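# Crack an egg into a bowl, discard shells

## Task

Break the egg open and tip its contents (a single firm yolk, no white) into the white bowl, then place both shell halves in the dark green waste bowl. Both bowls must end upright, with everything in them resting and still. The shell splits around its middle if it is struck there or pressed firmly there (by a fingertip, the table or the like). Before the halves are separated, pressing near either end, or pressing very hard anywhere, crushes the egg, and that is a failure. Once the shell is split, the halves may be pulled apart. Anything that stays in place only because the robot holds it does not count. At the end, release everything and move the hand away. Nothing may be put or knocked off the table.

## Robot and tools

ROBOT. One six-joint arm carries a five-finger right hand. Joint ranges in rad: shoulder pan -3.142 to 3.142, shoulder lift and all three wrist joints -6.283 to 6.283, elbow 0.000 to 3.142. The elbow cannot fully straighten.

FRAMES. The scene frame has its origin on the table top below the arm base, +z up, and +y to the left when facing along +x. Reported positions are in metres and orientations are quaternions (wxyz). The hand point sits 0.05 m in front of the palm, where the index pad meets the thumb tip in a pinch. Its +z runs along straightened fingers, +y points out of the palm, and +x crosses the palm away from the thumb. Straight fingertips reach 0.06-0.07 m past the point. Across the palm, the hand extends 0.08 m on the little-finger side. On the thumb side it extends 0.02 m with the thumb turned in front, or up to 0.09 m otherwise. A wrist bracket on the little-finger side sticks out 0.03 m beyond the point along +y and 0.11 m across the palm, and it can collide with things. With the thumb turned in first, the hand can wrap objects 0.035-0.08 m wide, and they sit toward the wrist from the point.

ROW FORMAT. Motion commands use rows of 14 numbers, each in [-1, 1]:
- Items 1-6 (dx, dy, dz, rx, ry, rz) are an OFFSET, not a pose. They are measured in the hand point's own axes, from its measured pose when the action starts. 1.0 equals 0.6 m or 180 degrees, and rx, ry, rz form a single rotation vector.
- Items 7-12 are absolute motor targets, in the order little, ring, middle, index, thumb_bend, thumb_turn. +1 is open or straight (the thumb_turn open position is beside the palm). -1 is curled fully (the thumb_turn closed position is in front of the palm). A pinch is roughly index -0.22, thumb_bend -0.75, thumb_turn -0.57.
- Item 13, force_limit, is the closing force at which a motor stops. It scales linearly from about 0 N at -1 to 10 N at +1, or to 15 N for the two thumb motors. It does not limit opening.
- Item 14, speed, scales from near zero at -1 to full at +1, where one full finger travel takes 0.6 s. For a gentle grip, close at -0.9 or lower.

Each control step is clipped to within 100 mm and 16 degrees of the measured pose. A motor moves only when its target changes by 0.01 or more. It then locks at the target or at force_limit. To tighten, raise force_limit and send a target further closed than hand_measured. To loosen, send a target more open than hand_measured.

TOOLS
- execute_actions(actions): a list of actions run in order. Each action is a list of at most 15 rows, one row per 1/30 s step. If fewer rows are given, the last one is held to fill 15 steps. Every row's offset counts from the action's start pose, not from the previous row. In a call's first action, that start is the pose in the last reported result. An empty list just returns the state and images.
- move(target, speed, stop_force, blocking): drives the hand point in a straight path toward one row. Its offsets count from the pose in the latest result, and its hand numbers are sent at the start. speed is the top path speed in m/s, from 0.002 to 0.5 (default 0.25); turning is capped at twice that value in rad/s. A path lasts 0.5-10 s and does not avoid obstacles. stop_force is optional, in N, from 9 to 40, and is not accepted in the first 0.2 s of a scene. It ends the path once the wrist sensor reads that much added push against the motion, measured along the line to the target. It is unreliable on moves that rotate the hand, and it should be left out when backing off a surface. blocking=false returns after 0.5 s while the arm keeps going. It cannot be combined with stop_force. Poll it with wait(0), or end it with stop, before sending new motion. The result adds a "move:" line with the ending (done, contact, off_target, moving, held, fault), any limits (paced = clipped, held = some steps blocked) and the distance to the target.
- wait(seconds): 0 to 10 s, holding the last command.
- stop(): brakes a running move.
- zoom_image(camera, region): region is [x0, y0, x1, y1] in image pixels, at most 504x504.
- show_instructions(): shows the reference images.
- finished_scene(scene): ends the scene with the given number and cannot be undone. Call it only once the goal holds and the hand is released and clear.

RESULTS. The state line gives end_effector_position, end_effector_quat_wxyz and the velocities. "Hand target" is the pose the controller is heading for. hand_measured, hand_stopped_by (moving, target, force, stalled, fault) and hand_load_n (positive means pushed open) list six values each, in motor order. A lost grip shows as loads dropping near 0. Wrist force and Wrist torque are given along the hand's axes, with offsets of up to about 4 N, noise and saturation near 50 N. "no reading" is normal at the start. A "pose unreachable" line means the clearance check altered or blocked a command.

CAMERAS. cam_head_left (896x504), cam_head_right (896x504) and cam_wrist (504x504, fisheye), listed in that order. Calibration figures are approximate.

CAUTIONS. The arm is stiff. Aiming even slightly past a firm contact, or striking fast, can cause a fault stop: a 10 s halt that skips the rest of the call. This is triggered at a joint's load limit (wrist joints 25.7 N m, others 138 N m) or by an external force of 150 N. Approach slowly, and use stop_force when touching. Crack the egg only at its middle, and gently. Avoid drops, slams and tipping the bowls. Holding a load heats the motors: a MOTOR HOT warning appears at 70 °C, and at 85 °C the arm brakes until it cools. Loose objects may occasionally get nudged.

Each tool is called in YAML: its name, and indented under it one key for each argument.

## Session

execute_actions:
  actions: []

Scene clock: 0.00 s.
end_effector_position=(+0.1783, +0.0942, +0.2302) hand_measured=(+1.000, +1.000, +1.000, +1.000, +1.000, +1.000) hand_load_n=(+0.0, +0.0, +0.0, +0.0, +0.0, +0.0) hand_stopped_by=(target, target, target, target, target, target) hand_force_limit=0.00 hand_speed=-0.80 end_effector_quat_wxyz=(-0.025, +0.844, -0.394, +0.363) end_effector_velocity=(-0.000, -0.000, -0.000) end_effector_angular_velocity=(-0.001, +0.001, +0.001)
Joint positions: [ 0.931 -0.766  2.186  0.485  2.816 -2.847]
Joint velocities: [ 0.     0.     0.001  0.    -0.001 -0.   ]
Wrist force (N, on the end effector, along its own x y z axes, offset not removed): no reading
Wrist torque (N m, same axes, about the end effector's origin, offset not removed): no reading
Hand target: +0.178, +0.094, +0.230; -0.025, +0.844, -0.394, +0.363
camera_calibration (this result's frames):
cam_wrist: T_world_to_cam=[[-0.684477, -0.594931, -0.421365, 0.281631], [-0.635022, 0.770443, -0.0562513, 0.0536845], [0.358103, 0.229074, -0.905145, 0.247869], [0, 0, 0, 1]] pos_world=[0.138098, 0.06941, 0.346047]

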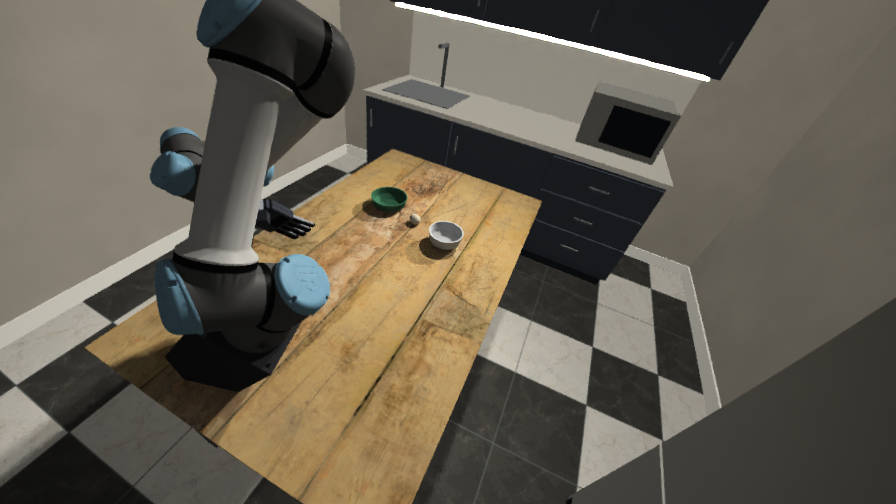

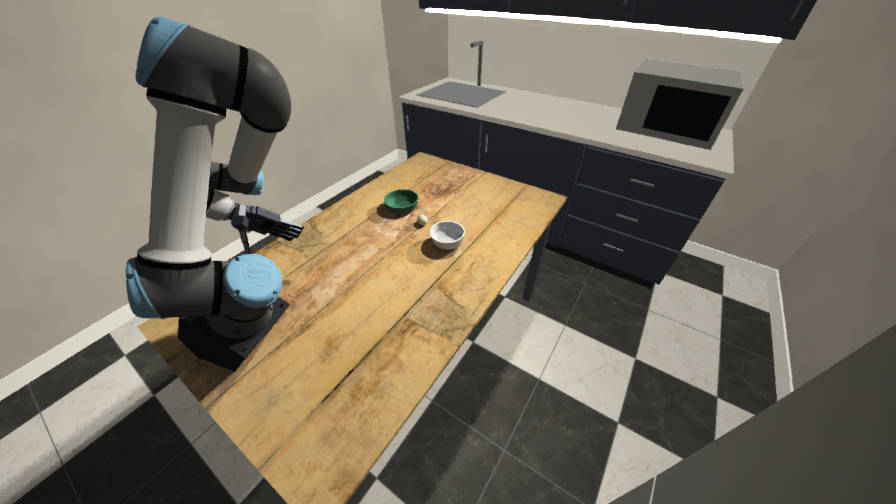

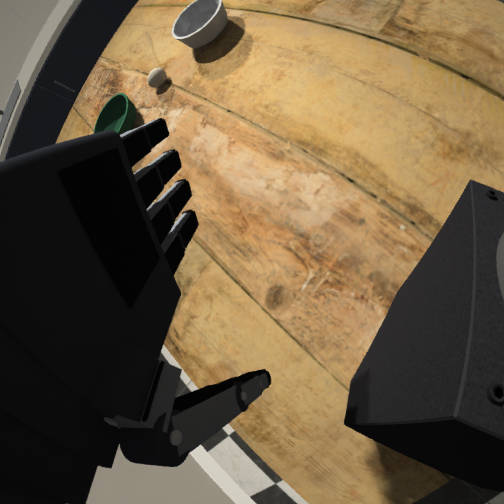

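move:
  target: [0.377,-0.33,0.52,0.054,-0.065,0.253,-1,-1,-1,1,1,1,0.4,0]
  speed: 0.25

Scene clock: 26.23 s.
end_effector_position=(+0.5994, +0.0008, +0.1992) hand_measured=(-1.000, -1.000, -1.000, +1.000, +1.000, +1.000) hand_load_n=(+0.0, +0.0, +0.0, +0.0, +0.0, +0.0) hand_stopped_by=(target, target, target, target, target, target) hand_force_limit=0.40 hand_speed=0.00 end_effector_quat_wxyz=(-0.271, +0.653, -0.654, +0.270) end_effector_velocity=(+0.002, +0.000, -0.000) end_effector_angular_velocity=(+0.004, +0.000, -0.000)
Joint positions: [-0.044 -1.263  1.814 -0.077  1.988 -3.676]
Joint velocities: [-0.001  0.004 -0.007  0.004 -0.003  0.003]
Wrist force (N, on the end effector, along its own x y z axes, offset not removed): [-1.9 -1.5 2.9]
Wrist torque (N m, same axes, about the end effector's origin, offset not removed): [-0.29 0.13 -0.09]
Hand target: +0.600, +0.001, +0.199; -0.272, +0.653, -0.654, +0.270
Off the commanded pose: 0.001 m, 0 deg.
move: done
camera_calibration (this result's frames):
cam_wrist: T_world_to_cam=[[-0.685295, 0.136584, -0.715343, 0.559654], [-0.315951, 0.829243, 0.461011, 0.0970393], [0.65616, 0.541941, -0.525122, -0.164214], [0, 0, 0, 1]] pos_world=[0.521939, -0.0679148, 0.269376]

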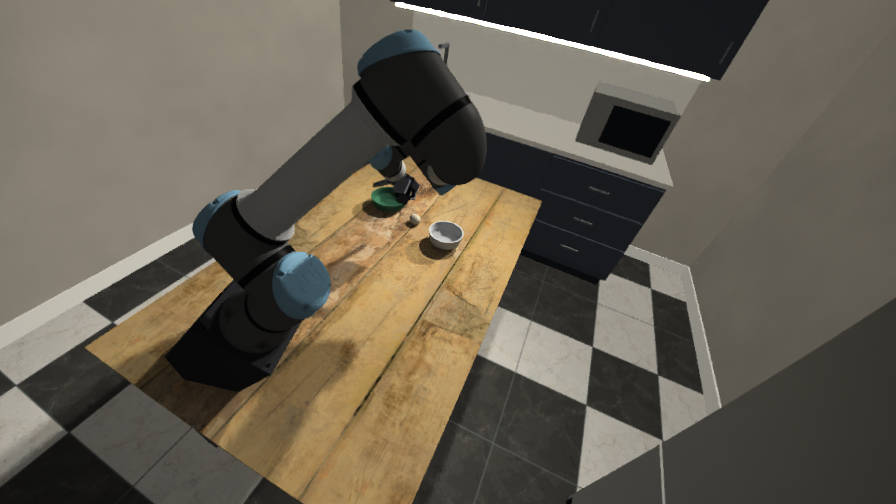

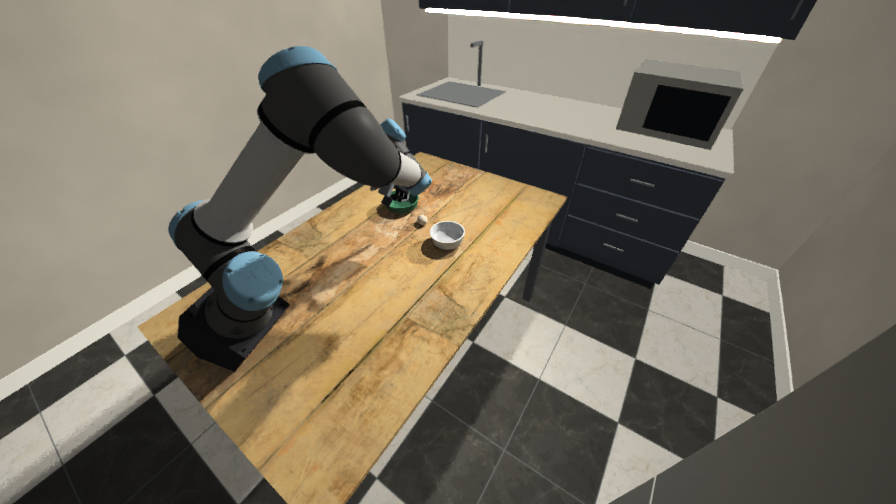

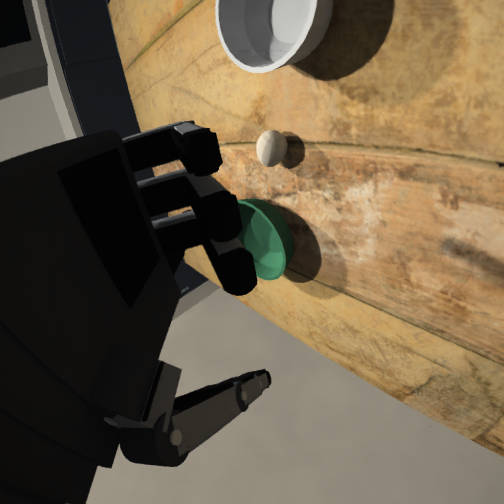

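move:
  target: [0.023,-0.08,0.174,-0.25,0,0,-1,-1,-1,1,1,1,0.4,0]
  speed: 0.2

Scene clock: 54.97 s.
end_effector_position=(+0.7059, -0.0129, +0.1590) hand_measured=(-1.000, -1.000, -1.000, +1.000, +1.000, +1.000) hand_load_n=(+0.0, +0.0, +0.0, +0.0, +0.0, +0.0) hand_stopped_by=(target, target, target, target, target, target) hand_force_limit=0.40 hand_speed=0.00 end_effector_quat_wxyz=(-0.023, +0.704, -0.709, +0.018) end_effector_velocity=(+0.003, +0.000, -0.000) end_effector_angular_velocity=(+0.002, -0.009, -0.002)
Joint positions: [-0.05  -0.263  0.044  1.498  2.223 -3.24 ]
Joint velocities: [-0.     0.03  -0.066  0.025 -0.003 -0.005]
Wrist force (N, on the end effector, along its own x y z axes, offset not removed): [-4.7 -1.2 2.3]
Wrist torque (N m, same axes, about the end effector's origin, offset not removed): [-0.04 0.53 -0.48]
Hand target: +0.706, -0.013, +0.159; -0.024, +0.704, -0.709, +0.018
Off the commanded pose: 0.001 m, 3 deg.
elbow stopped short: the move would have taken joint 3 (elbow) straighter than the controller allows; a more bent joint 3 avoids this.
move: off_target
camera_calibration (this result's frames):
cam_wrist: T_world_to_cam=[[-0.986741, 0.142338, -0.0779901, 0.717264], [0.0749325, 0.82576, 0.559022, -0.131011], [0.143971, 0.545766, -0.825477, 0.161589], [0, 0, 0, 1]] pos_world=[0.694307, -0.0821001, 0.262566]

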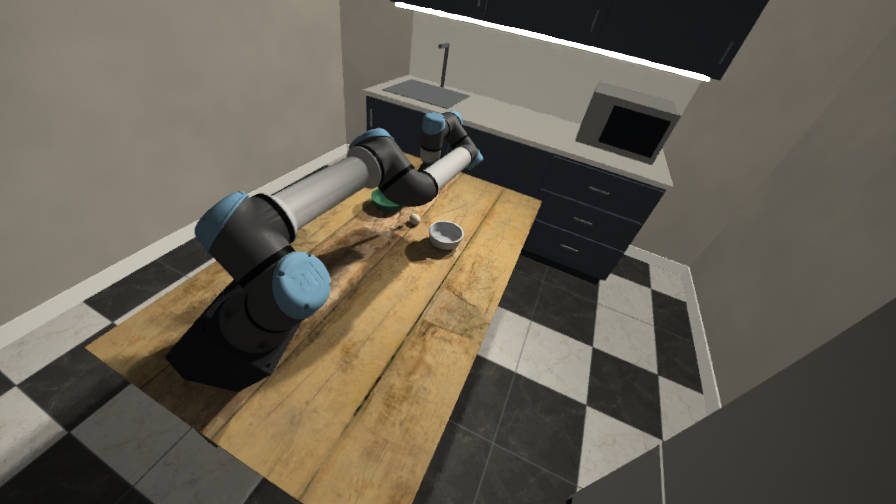

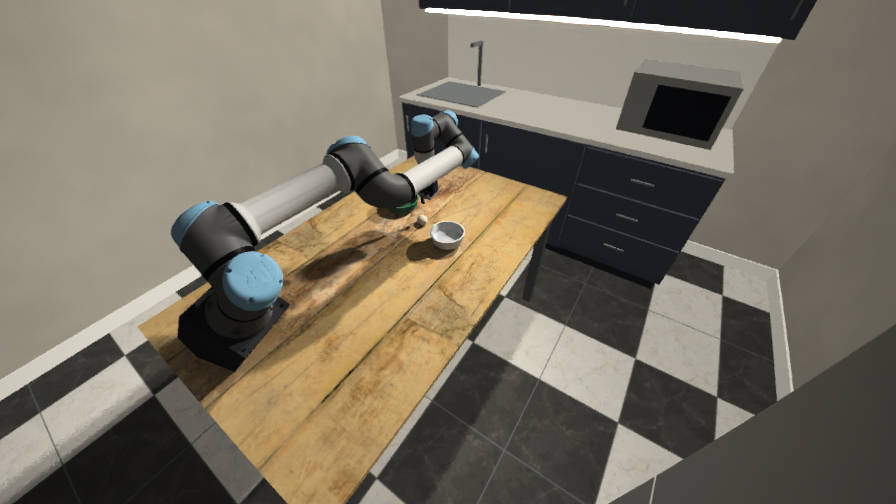

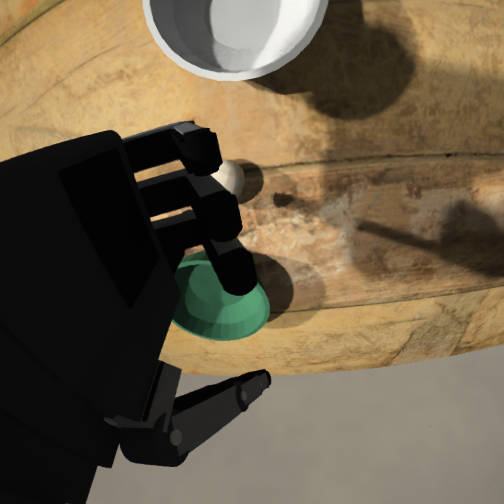

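move:
  target: [0,-0.082,0.115,0.25,0,0,-1,-1,1,0.3,0.9,-0.57,0.4,0]
  speed: 0.1

Scene clock: 75.53 s.
end_effector_position=(+0.7585, -0.0127, +0.0932) hand_measured=(-1.000, -1.000, +1.000, +0.300, +0.900, -0.570) hand_load_n=(+0.0, +0.0, +0.0, +0.0, +0.0, +0.0) hand_stopped_by=(target, target, target, target, target, target) hand_force_limit=0.40 hand_speed=0.00 end_effector_quat_wxyz=(-0.290, +0.642, -0.649, +0.287) end_effector_velocity=(+0.001, +0.000, -0.001) end_effector_angular_velocity=(-0.001, -0.016, -0.002)
Joint positions: [-0.174 -0.91   1.403 -0.091  1.842 -3.743]
Joint velocities: [-0.003 -0.004  0.014 -0.025 -0.011 -0.004]
Wrist force (N, on the end effector, along its own x y z axes, offset not removed): [-2.1 0.0 0.9]
Wrist torque (N m, same axes, about the end effector's origin, offset not removed): [0.12 0.09 -0.09]
Hand target: +0.759, -0.013, +0.093; -0.291, +0.642, -0.649, +0.288
Off the commanded pose: 0.001 m, 0 deg.
move: done
camera_calibration (this result's frames):
cam_wrist: T_world_to_cam=[[-0.643103, 0.145666, -0.751798, 0.566242], [-0.334635, 0.829589, 0.446992, 0.222837], [0.688795, 0.53904, -0.484766, -0.345496], [0, 0, 0, 1]] pos_world=[0.676697, -0.0811093, 0.158609]

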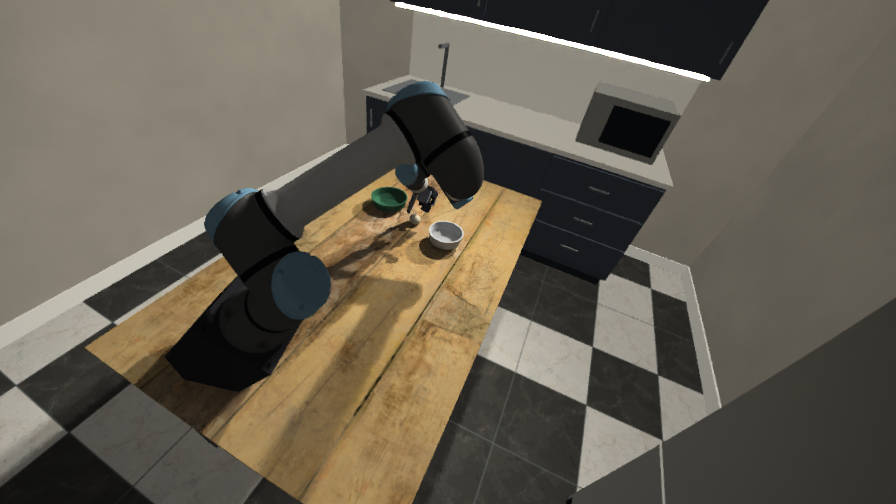

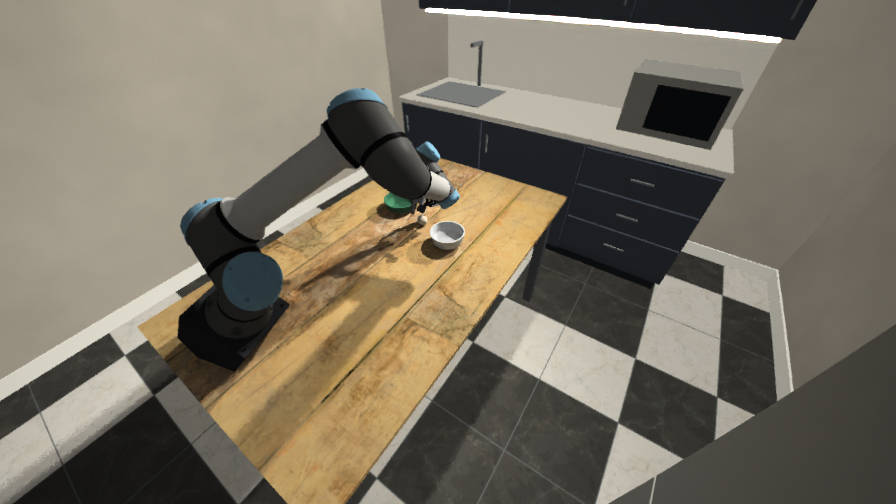

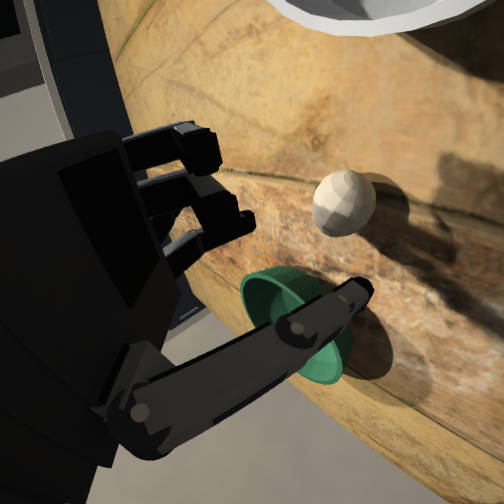

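move:
  target: [0.003,0.052,0.05,-0.015,-0.086,-0.086,-1,-1,1,0.3,0.9,-0.57,0.4,0]
  speed: 0.08

Scene clock: 88.83 s.
end_effector_position=(+0.7601, -0.0141, +0.0501) hand_measured=(-1.000, -1.000, +1.000, +0.300, +0.900, -0.570) hand_load_n=(+0.0, +0.0, +0.0, +0.0, +0.0, +0.0) hand_stopped_by=(target, target, target, target, target, target) hand_force_limit=0.40 hand_speed=0.00 end_effector_quat_wxyz=(-0.318, +0.762, -0.519, +0.220) end_effector_velocity=(+0.001, +0.001, -0.001) end_effector_angular_velocity=(-0.000, +0.001, +0.014)
Joint positions: [-0.263 -0.797  1.209  0.202  1.597 -4.025]
Joint velocities: [-0.001  0.006 -0.011  0.013 -0.007 -0.01 ]
Wrist force (N, on the end effector, along its own x y z axes, offset not removed): [-4.1 -2.3 -1.9]
Wrist torque (N m, same axes, about the end effector's origin, offset not removed): [-0.20 0.70 -0.29]
Hand target: +0.760, -0.014, +0.050; -0.318, +0.763, -0.519, +0.220
Off the commanded pose: 0.000 m, 0 deg.
move: done
camera_calibration (this result's frames):
cam_wrist: T_world_to_cam=[[-0.679823, -0.124658, -0.722704, 0.557727], [-0.601295, 0.658919, 0.451962, 0.443841], [0.419862, 0.741813, -0.522905, -0.157569], [0, 0, 0, 1]] pos_world=[0.712192, -0.106044, 0.120079]

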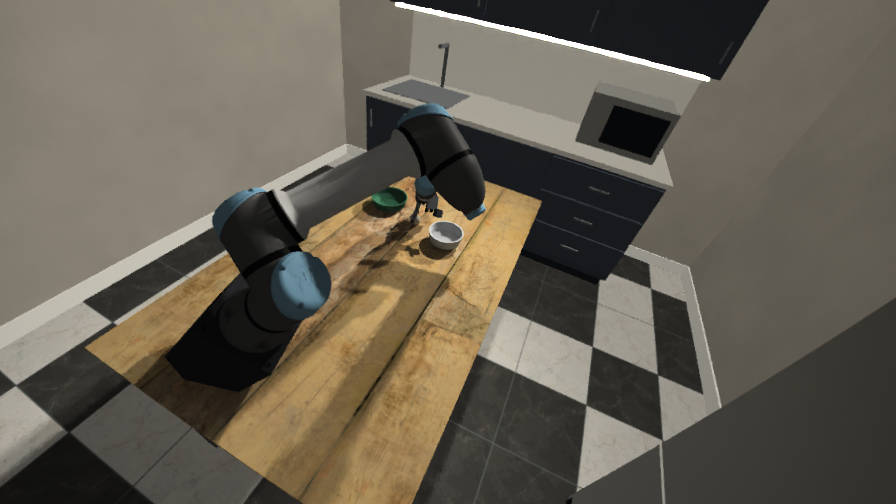

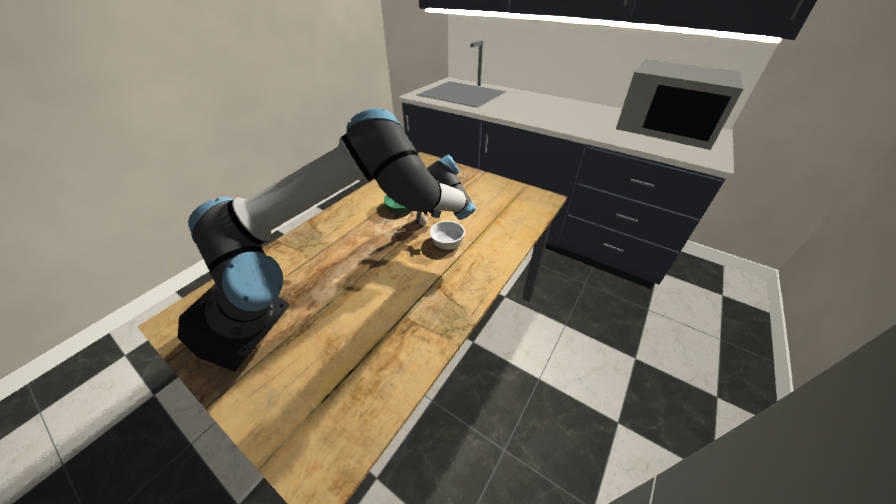

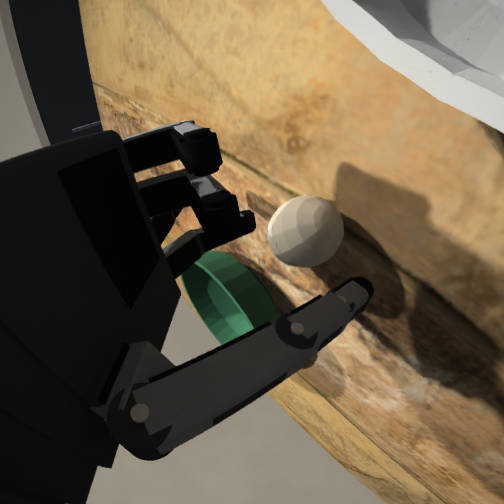

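move:
  target: [0,0.031,0.0233,0,0,0,-1,-1,1,0.2,0.9,-0.57,0.4,0]
  speed: 0.04

execute_actions:
  actions:
    - [[0,0,0,0,0,0,-1,-1,1,-0.3,-0.75,-0.57,0.2,-0.7]]
    - [[0,0,0,0,0,0,-1,-1,1,-0.3,-0.75,-0.57,0.2,-0.7]]

wait:
  seconds: 3

Scene clock: 103.10 s.
end_effector_position=(+0.7573, -0.0153, +0.0274) hand_measured=(-1.000, -1.000, +1.000, +0.200, +0.900, -0.570) hand_load_n=(+0.0, +0.0, +0.0, +0.0, +0.0, +0.0) hand_stopped_by=(target, target, target, target, target, target) hand_force_limit=0.40 hand_speed=0.00 end_effector_quat_wxyz=(-0.318, +0.762, -0.519, +0.220) end_effector_velocity=(-0.000, -0.000, -0.003) end_effector_angular_velocity=(-0.001, +0.000, -0.001)
Joint positions: [-0.287 -0.776  1.22   0.171  1.577 -4.039]
Joint velocities: [-0.003  0.002  0.002 -0.004 -0.001 -0.002]
Wrist force (N, on the end effector, along its own x y z axes, offset not removed): [1.5 -2.4 -0.5]
Wrist torque (N m, same axes, about the end effector's origin, offset not removed): [-0.24 -0.30 0.00]
Hand target: +0.757, -0.015, +0.027; -0.318, +0.762, -0.519, +0.220
Off the commanded pose: 0.000 m, 0 deg.
move: done
camera_calibration (this result's frames):
cam_wrist: T_world_to_cam=[[-0.67984, -0.124639, -0.722691, 0.539261], [-0.601292, 0.658893, 0.452004, 0.453224], [0.419839, 0.741839, -0.522887, -0.167411], [0, 0, 0, 1]] pos_world=[0.709417, -0.107221, 0.0973231]

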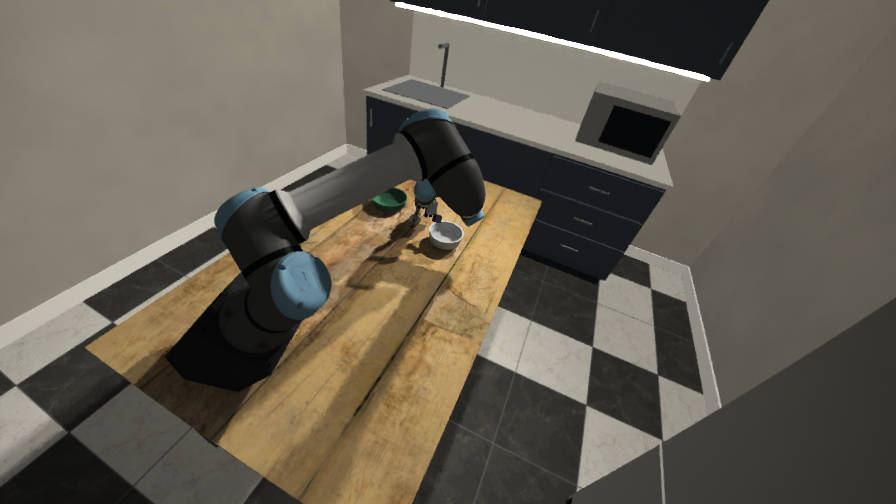

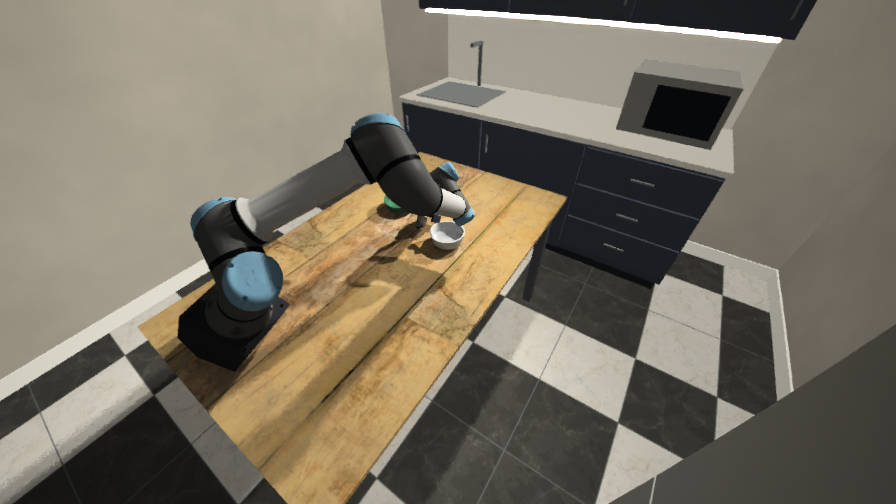

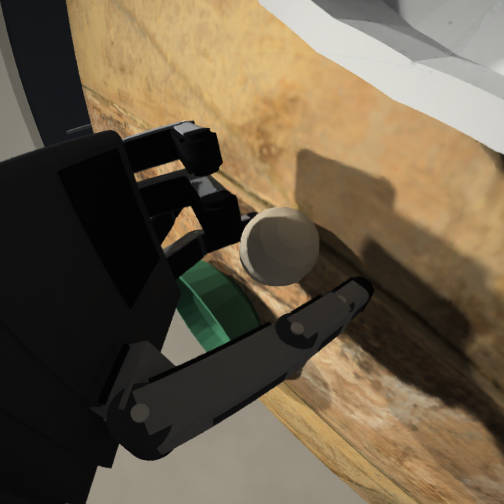

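Scene clock: 104.10 s.
end_effector_position=(+0.7573, -0.0153, +0.0273) hand_measured=(-1.000, -1.000, +1.000, -0.096, +0.706, -0.570) hand_load_n=(+0.0, +0.0, +0.0, +8.5, +9.0, +0.0) hand_stopped_by=(target, target, target, force, force, target) hand_force_limit=0.20 hand_speed=-0.70 end_effector_quat_wxyz=(-0.318, +0.762, -0.519, +0.220) end_effector_velocity=(-0.000, +0.001, +0.001) end_effector_angular_velocity=(-0.000, +0.001, +0.001)
Joint positions: [-0.287 -0.776  1.22   0.171  1.577 -4.039]
Joint velocities: [ 0.001 -0.    -0.     0.001  0.001  0.   ]
Wrist force (N, on the end effector, along its own x y z axes, offset not removed): [0.8 -0.9 0.6]
Wrist torque (N m, same axes, about the end effector's origin, offset not removed): [0.08 -0.12 0.04]
Hand target: +0.757, -0.015, +0.027; -0.318, +0.762, -0.519, +0.220
Off the commanded pose: 0.000 m, 0 deg.
camera_calibration (this result's frames):
cam_wrist: T_world_to_cam=[[-0.679881, -0.12465, -0.72265, 0.539195], [-0.601293, 0.658854, 0.45206, 0.453242], [0.419772, 0.741872, -0.522894, -0.167401], [0, 0, 0, 1]] pos_world=[0.70939, -0.10722, 0.0972236]

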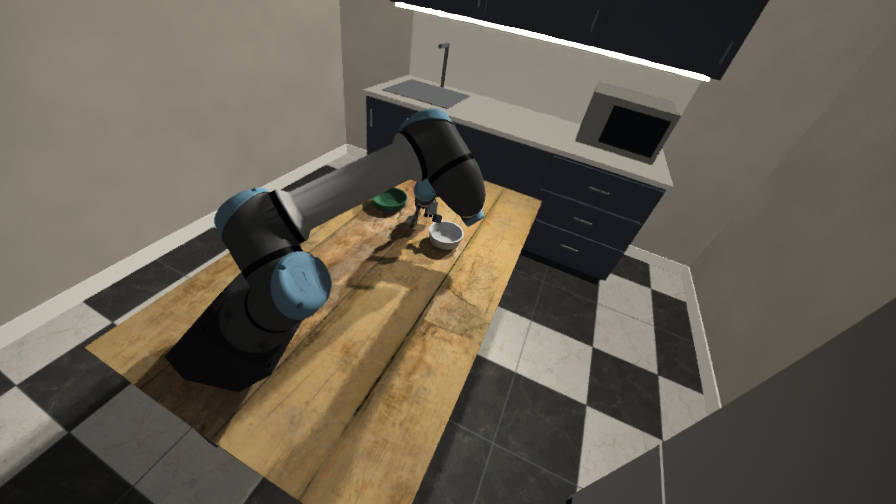

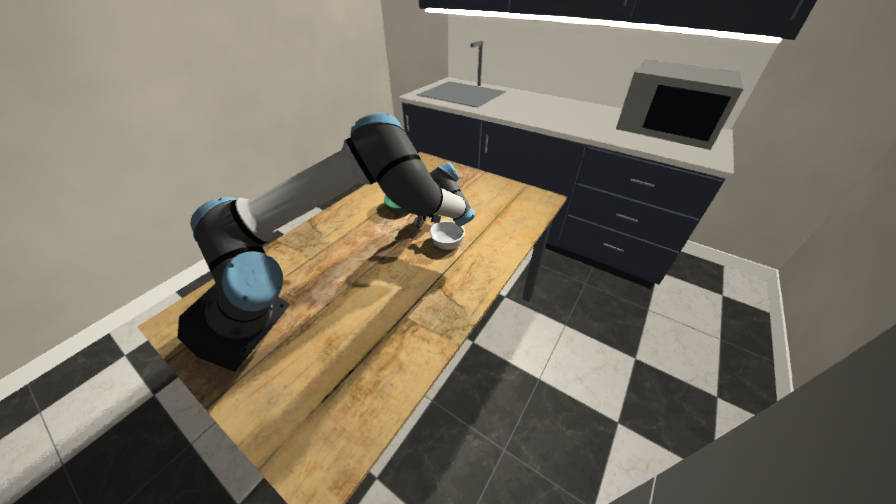

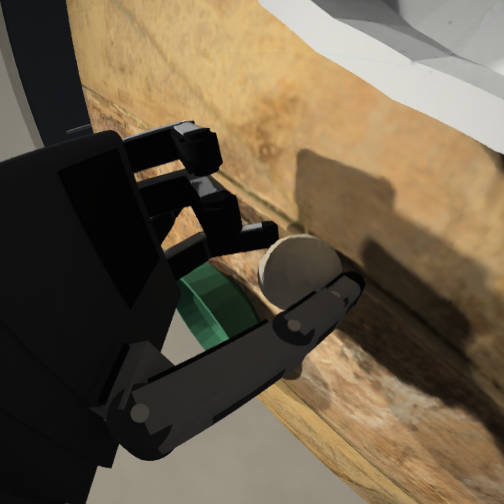

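Scene clock: 107.10 s.
end_effector_position=(+0.7573, -0.0153, +0.0273) hand_measured=(-1.000, -1.000, +1.000, -0.096, +0.706, -0.570) hand_load_n=(+0.0, +0.0, +0.0, +8.5, +9.0, +0.0) hand_stopped_by=(target, target, target, force, force, target) hand_force_limit=0.20 hand_speed=-0.70 end_effector_quat_wxyz=(-0.318, +0.762, -0.519, +0.220) end_effector_velocity=(+0.000, +0.000, +0.000) end_effector_angular_velocity=(+0.000, -0.001, +0.000)
Joint positions: [-0.287 -0.776  1.22   0.171  1.577 -4.039]
Joint velocities: [ 0.001 -0.     0.    -0.001 -0.     0.   ]
Wrist force (N, on the end effector, along its own x y z axes, offset not removed): [-1.6 -2.8 1.8]
Wrist torque (N m, same axes, about the end effector's origin, offset not removed): [-0.30 0.19 -0.25]
Hand target: +0.757, -0.015, +0.027; -0.318, +0.762, -0.519, +0.220
Off the commanded pose: 0.000 m, 0 deg.
wait: 3.00 s; at rest by 0.17 s
camera_calibration (this result's frames):
cam_wrist: T_world_to_cam=[[-0.679854, -0.12464, -0.722677, 0.539185], [-0.601292, 0.658879, 0.452025, 0.453256], [0.419817, 0.741851, -0.522887, -0.167438], [0, 0, 0, 1]] pos_world=[0.7094, -0.107223, 0.0972228]

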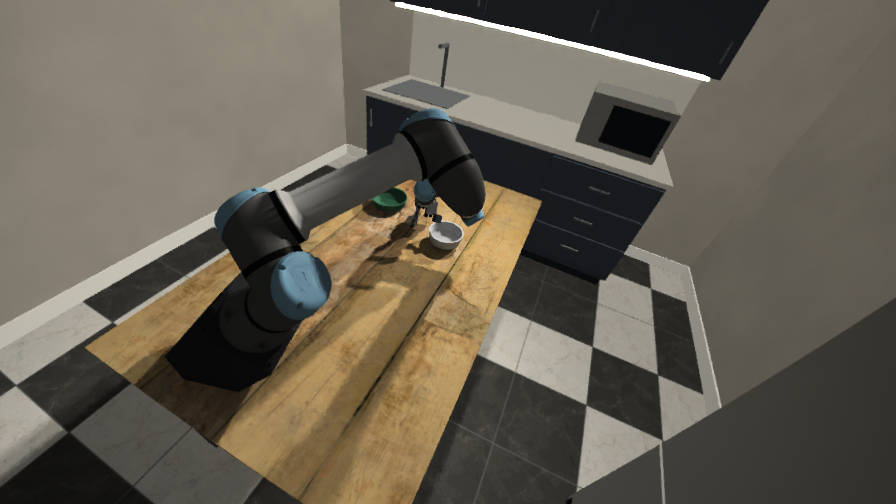

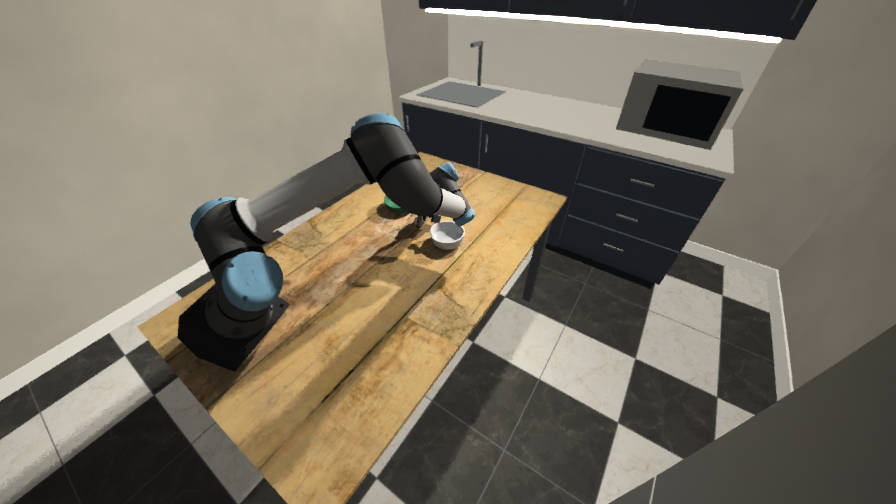

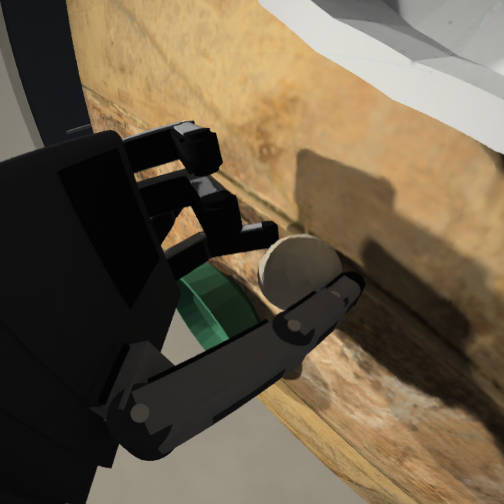

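move:
  target: [0,-0.03,-0.03,0,0,0,-1,-1,1,-0.3,-0.75,-0.57,0.2,-0.7]
  speed: 0.05

move:
  target: [-0.096,0.271,-0.301,0,0.086,0.086,-1,-1,1,-0.3,-0.75,-0.57,0.2,-0.7]
  speed: 0.15

Scene clock: 120.83 s.
end_effector_position=(+0.7571, -0.0153, +0.0524) hand_measured=(-1.000, -1.000, +1.000, -0.096, +0.706, -0.570) hand_load_n=(+0.0, +0.0, +0.0, +8.5, +8.5, +0.0) hand_stopped_by=(target, target, target, force, force, target) hand_force_limit=0.20 hand_speed=-0.70 end_effector_quat_wxyz=(-0.318, +0.762, -0.519, +0.220) end_effector_velocity=(-0.001, -0.000, +0.001) end_effector_angular_velocity=(-0.000, +0.003, +0.000)
Joint positions: [-0.263 -0.807  1.222  0.199  1.596 -4.026]
Joint velocities: [ 0.001 -0.002  0.     0.004  0.003  0.001]
Wrist force (N, on the end effector, along its own x y z axes, offset not removed): [-1.1 -1.8 1.2]
Wrist torque (N m, same axes, about the end effector's origin, offset not removed): [-0.21 0.17 -0.18]
Hand target: +0.757, -0.015, +0.053; -0.318, +0.762, -0.519, +0.220
Off the commanded pose: 0.000 m, 0 deg.
move: done
camera_calibration (this result's frames):
cam_wrist: T_world_to_cam=[[-0.679847, -0.124673, -0.722679, 0.557182], [-0.6013, 0.658894, 0.451993, 0.44174], [0.419817, 0.741833, -0.522913, -0.154175], [0, 0, 0, 1]] pos_world=[0.709142, -0.107223, 0.122381]

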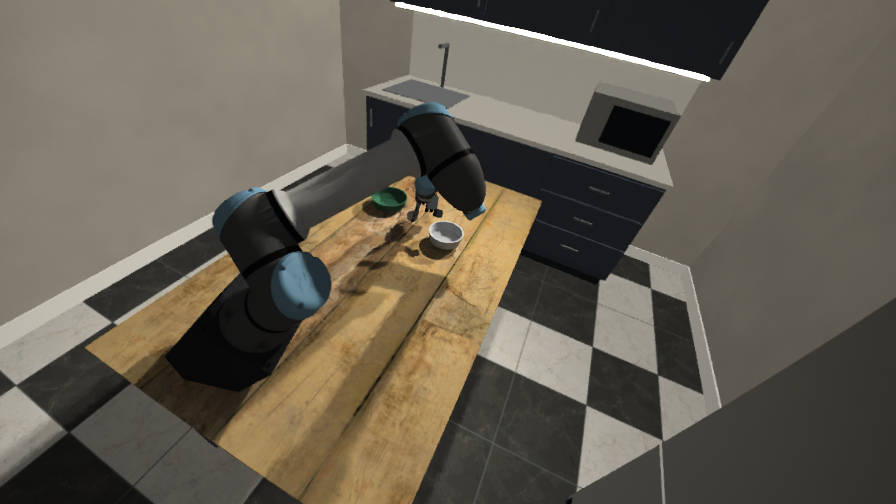

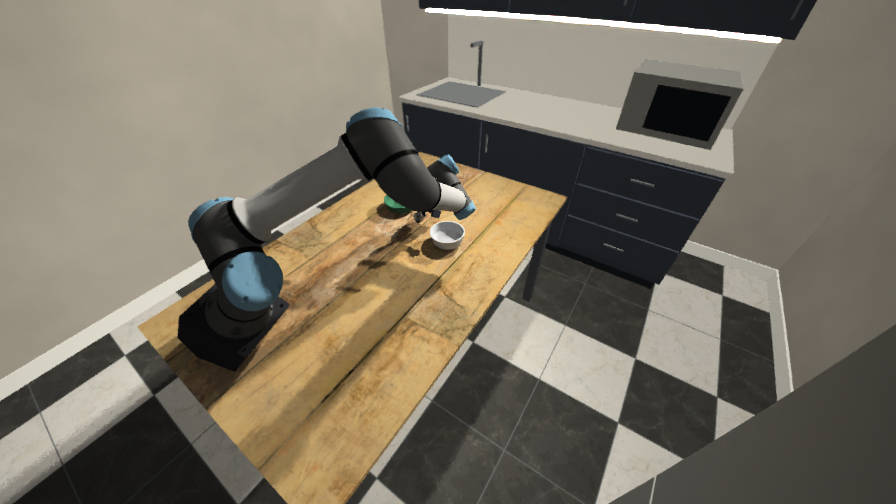

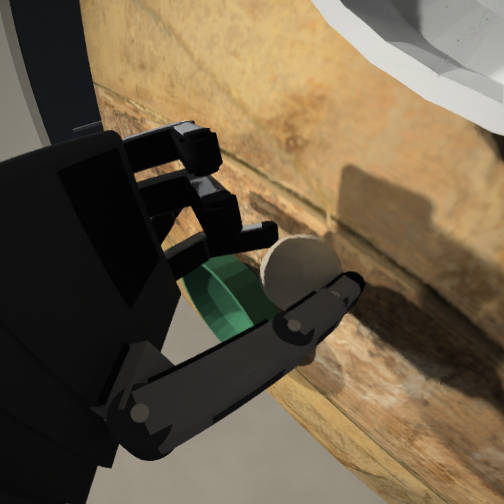

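Scene clock: 123.10 s.
end_effector_position=(+0.5101, -0.0500, +0.0627) hand_measured=(-1.000, -1.000, +1.000, -0.096, +0.706, -0.570) hand_load_n=(+0.0, +0.0, +0.0, +8.5, +8.5, +0.0) hand_stopped_by=(target, target, target, force, force, target) hand_force_limit=0.20 hand_speed=-0.70 end_effector_quat_wxyz=(-0.272, +0.649, -0.655, +0.275) end_effector_velocity=(-0.002, -0.000, +0.001) end_effector_angular_velocity=(-0.001, -0.002, -0.003)
Joint positions: [-0.422 -1.311  2.187 -0.457  1.648 -3.843]
Joint velocities: [-0.002 -0.006  0.01  -0.007 -0.001  0.001]
Wrist force (N, on the end effector, along its own x y z axes, offset not removed): [-1.7 0.6 1.7]
Wrist torque (N m, same axes, about the end effector's origin, offset not removed): [0.15 0.17 -0.24]
Hand target: +0.510, -0.050, +0.063; -0.272, +0.649, -0.655, +0.275
Off the commanded pose: 0.000 m, 0 deg.
move: done
camera_calibration (this result's frames):
cam_wrist: T_world_to_cam=[[-0.676852, 0.140624, -0.722563, 0.404107], [-0.312798, 0.833612, 0.455246, 0.172769], [0.666355, 0.53415, -0.520245, -0.155662], [0, 0, 0, 1]] pos_world=[0.431289, -0.117703, 0.132358]

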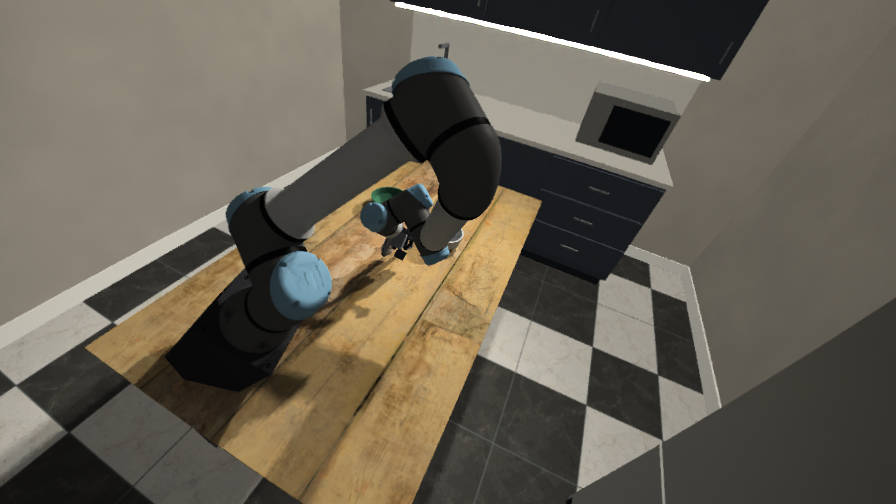

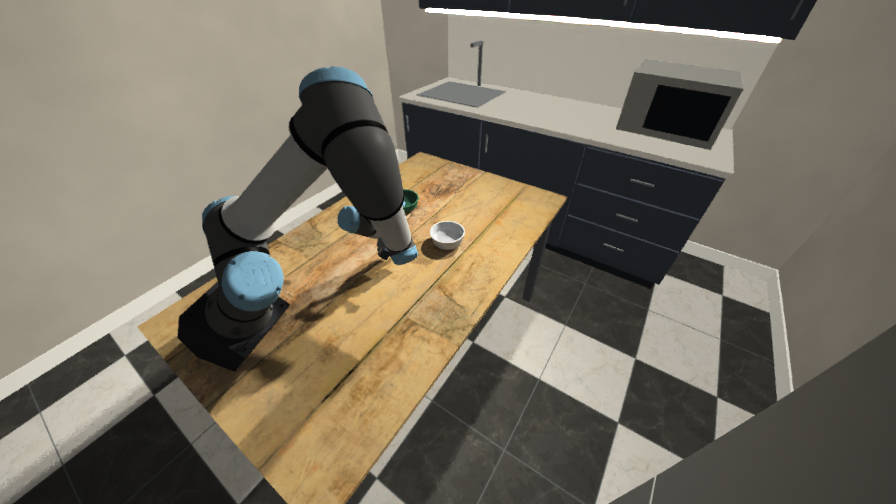

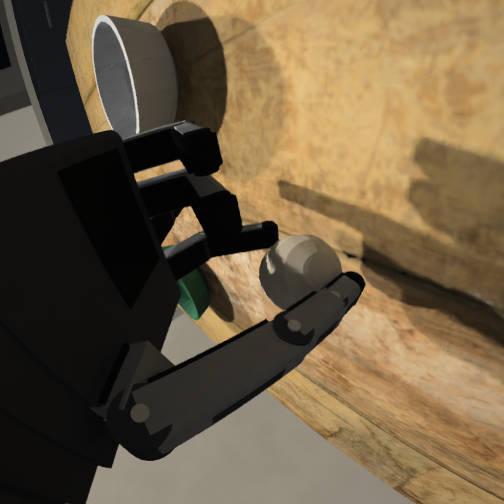

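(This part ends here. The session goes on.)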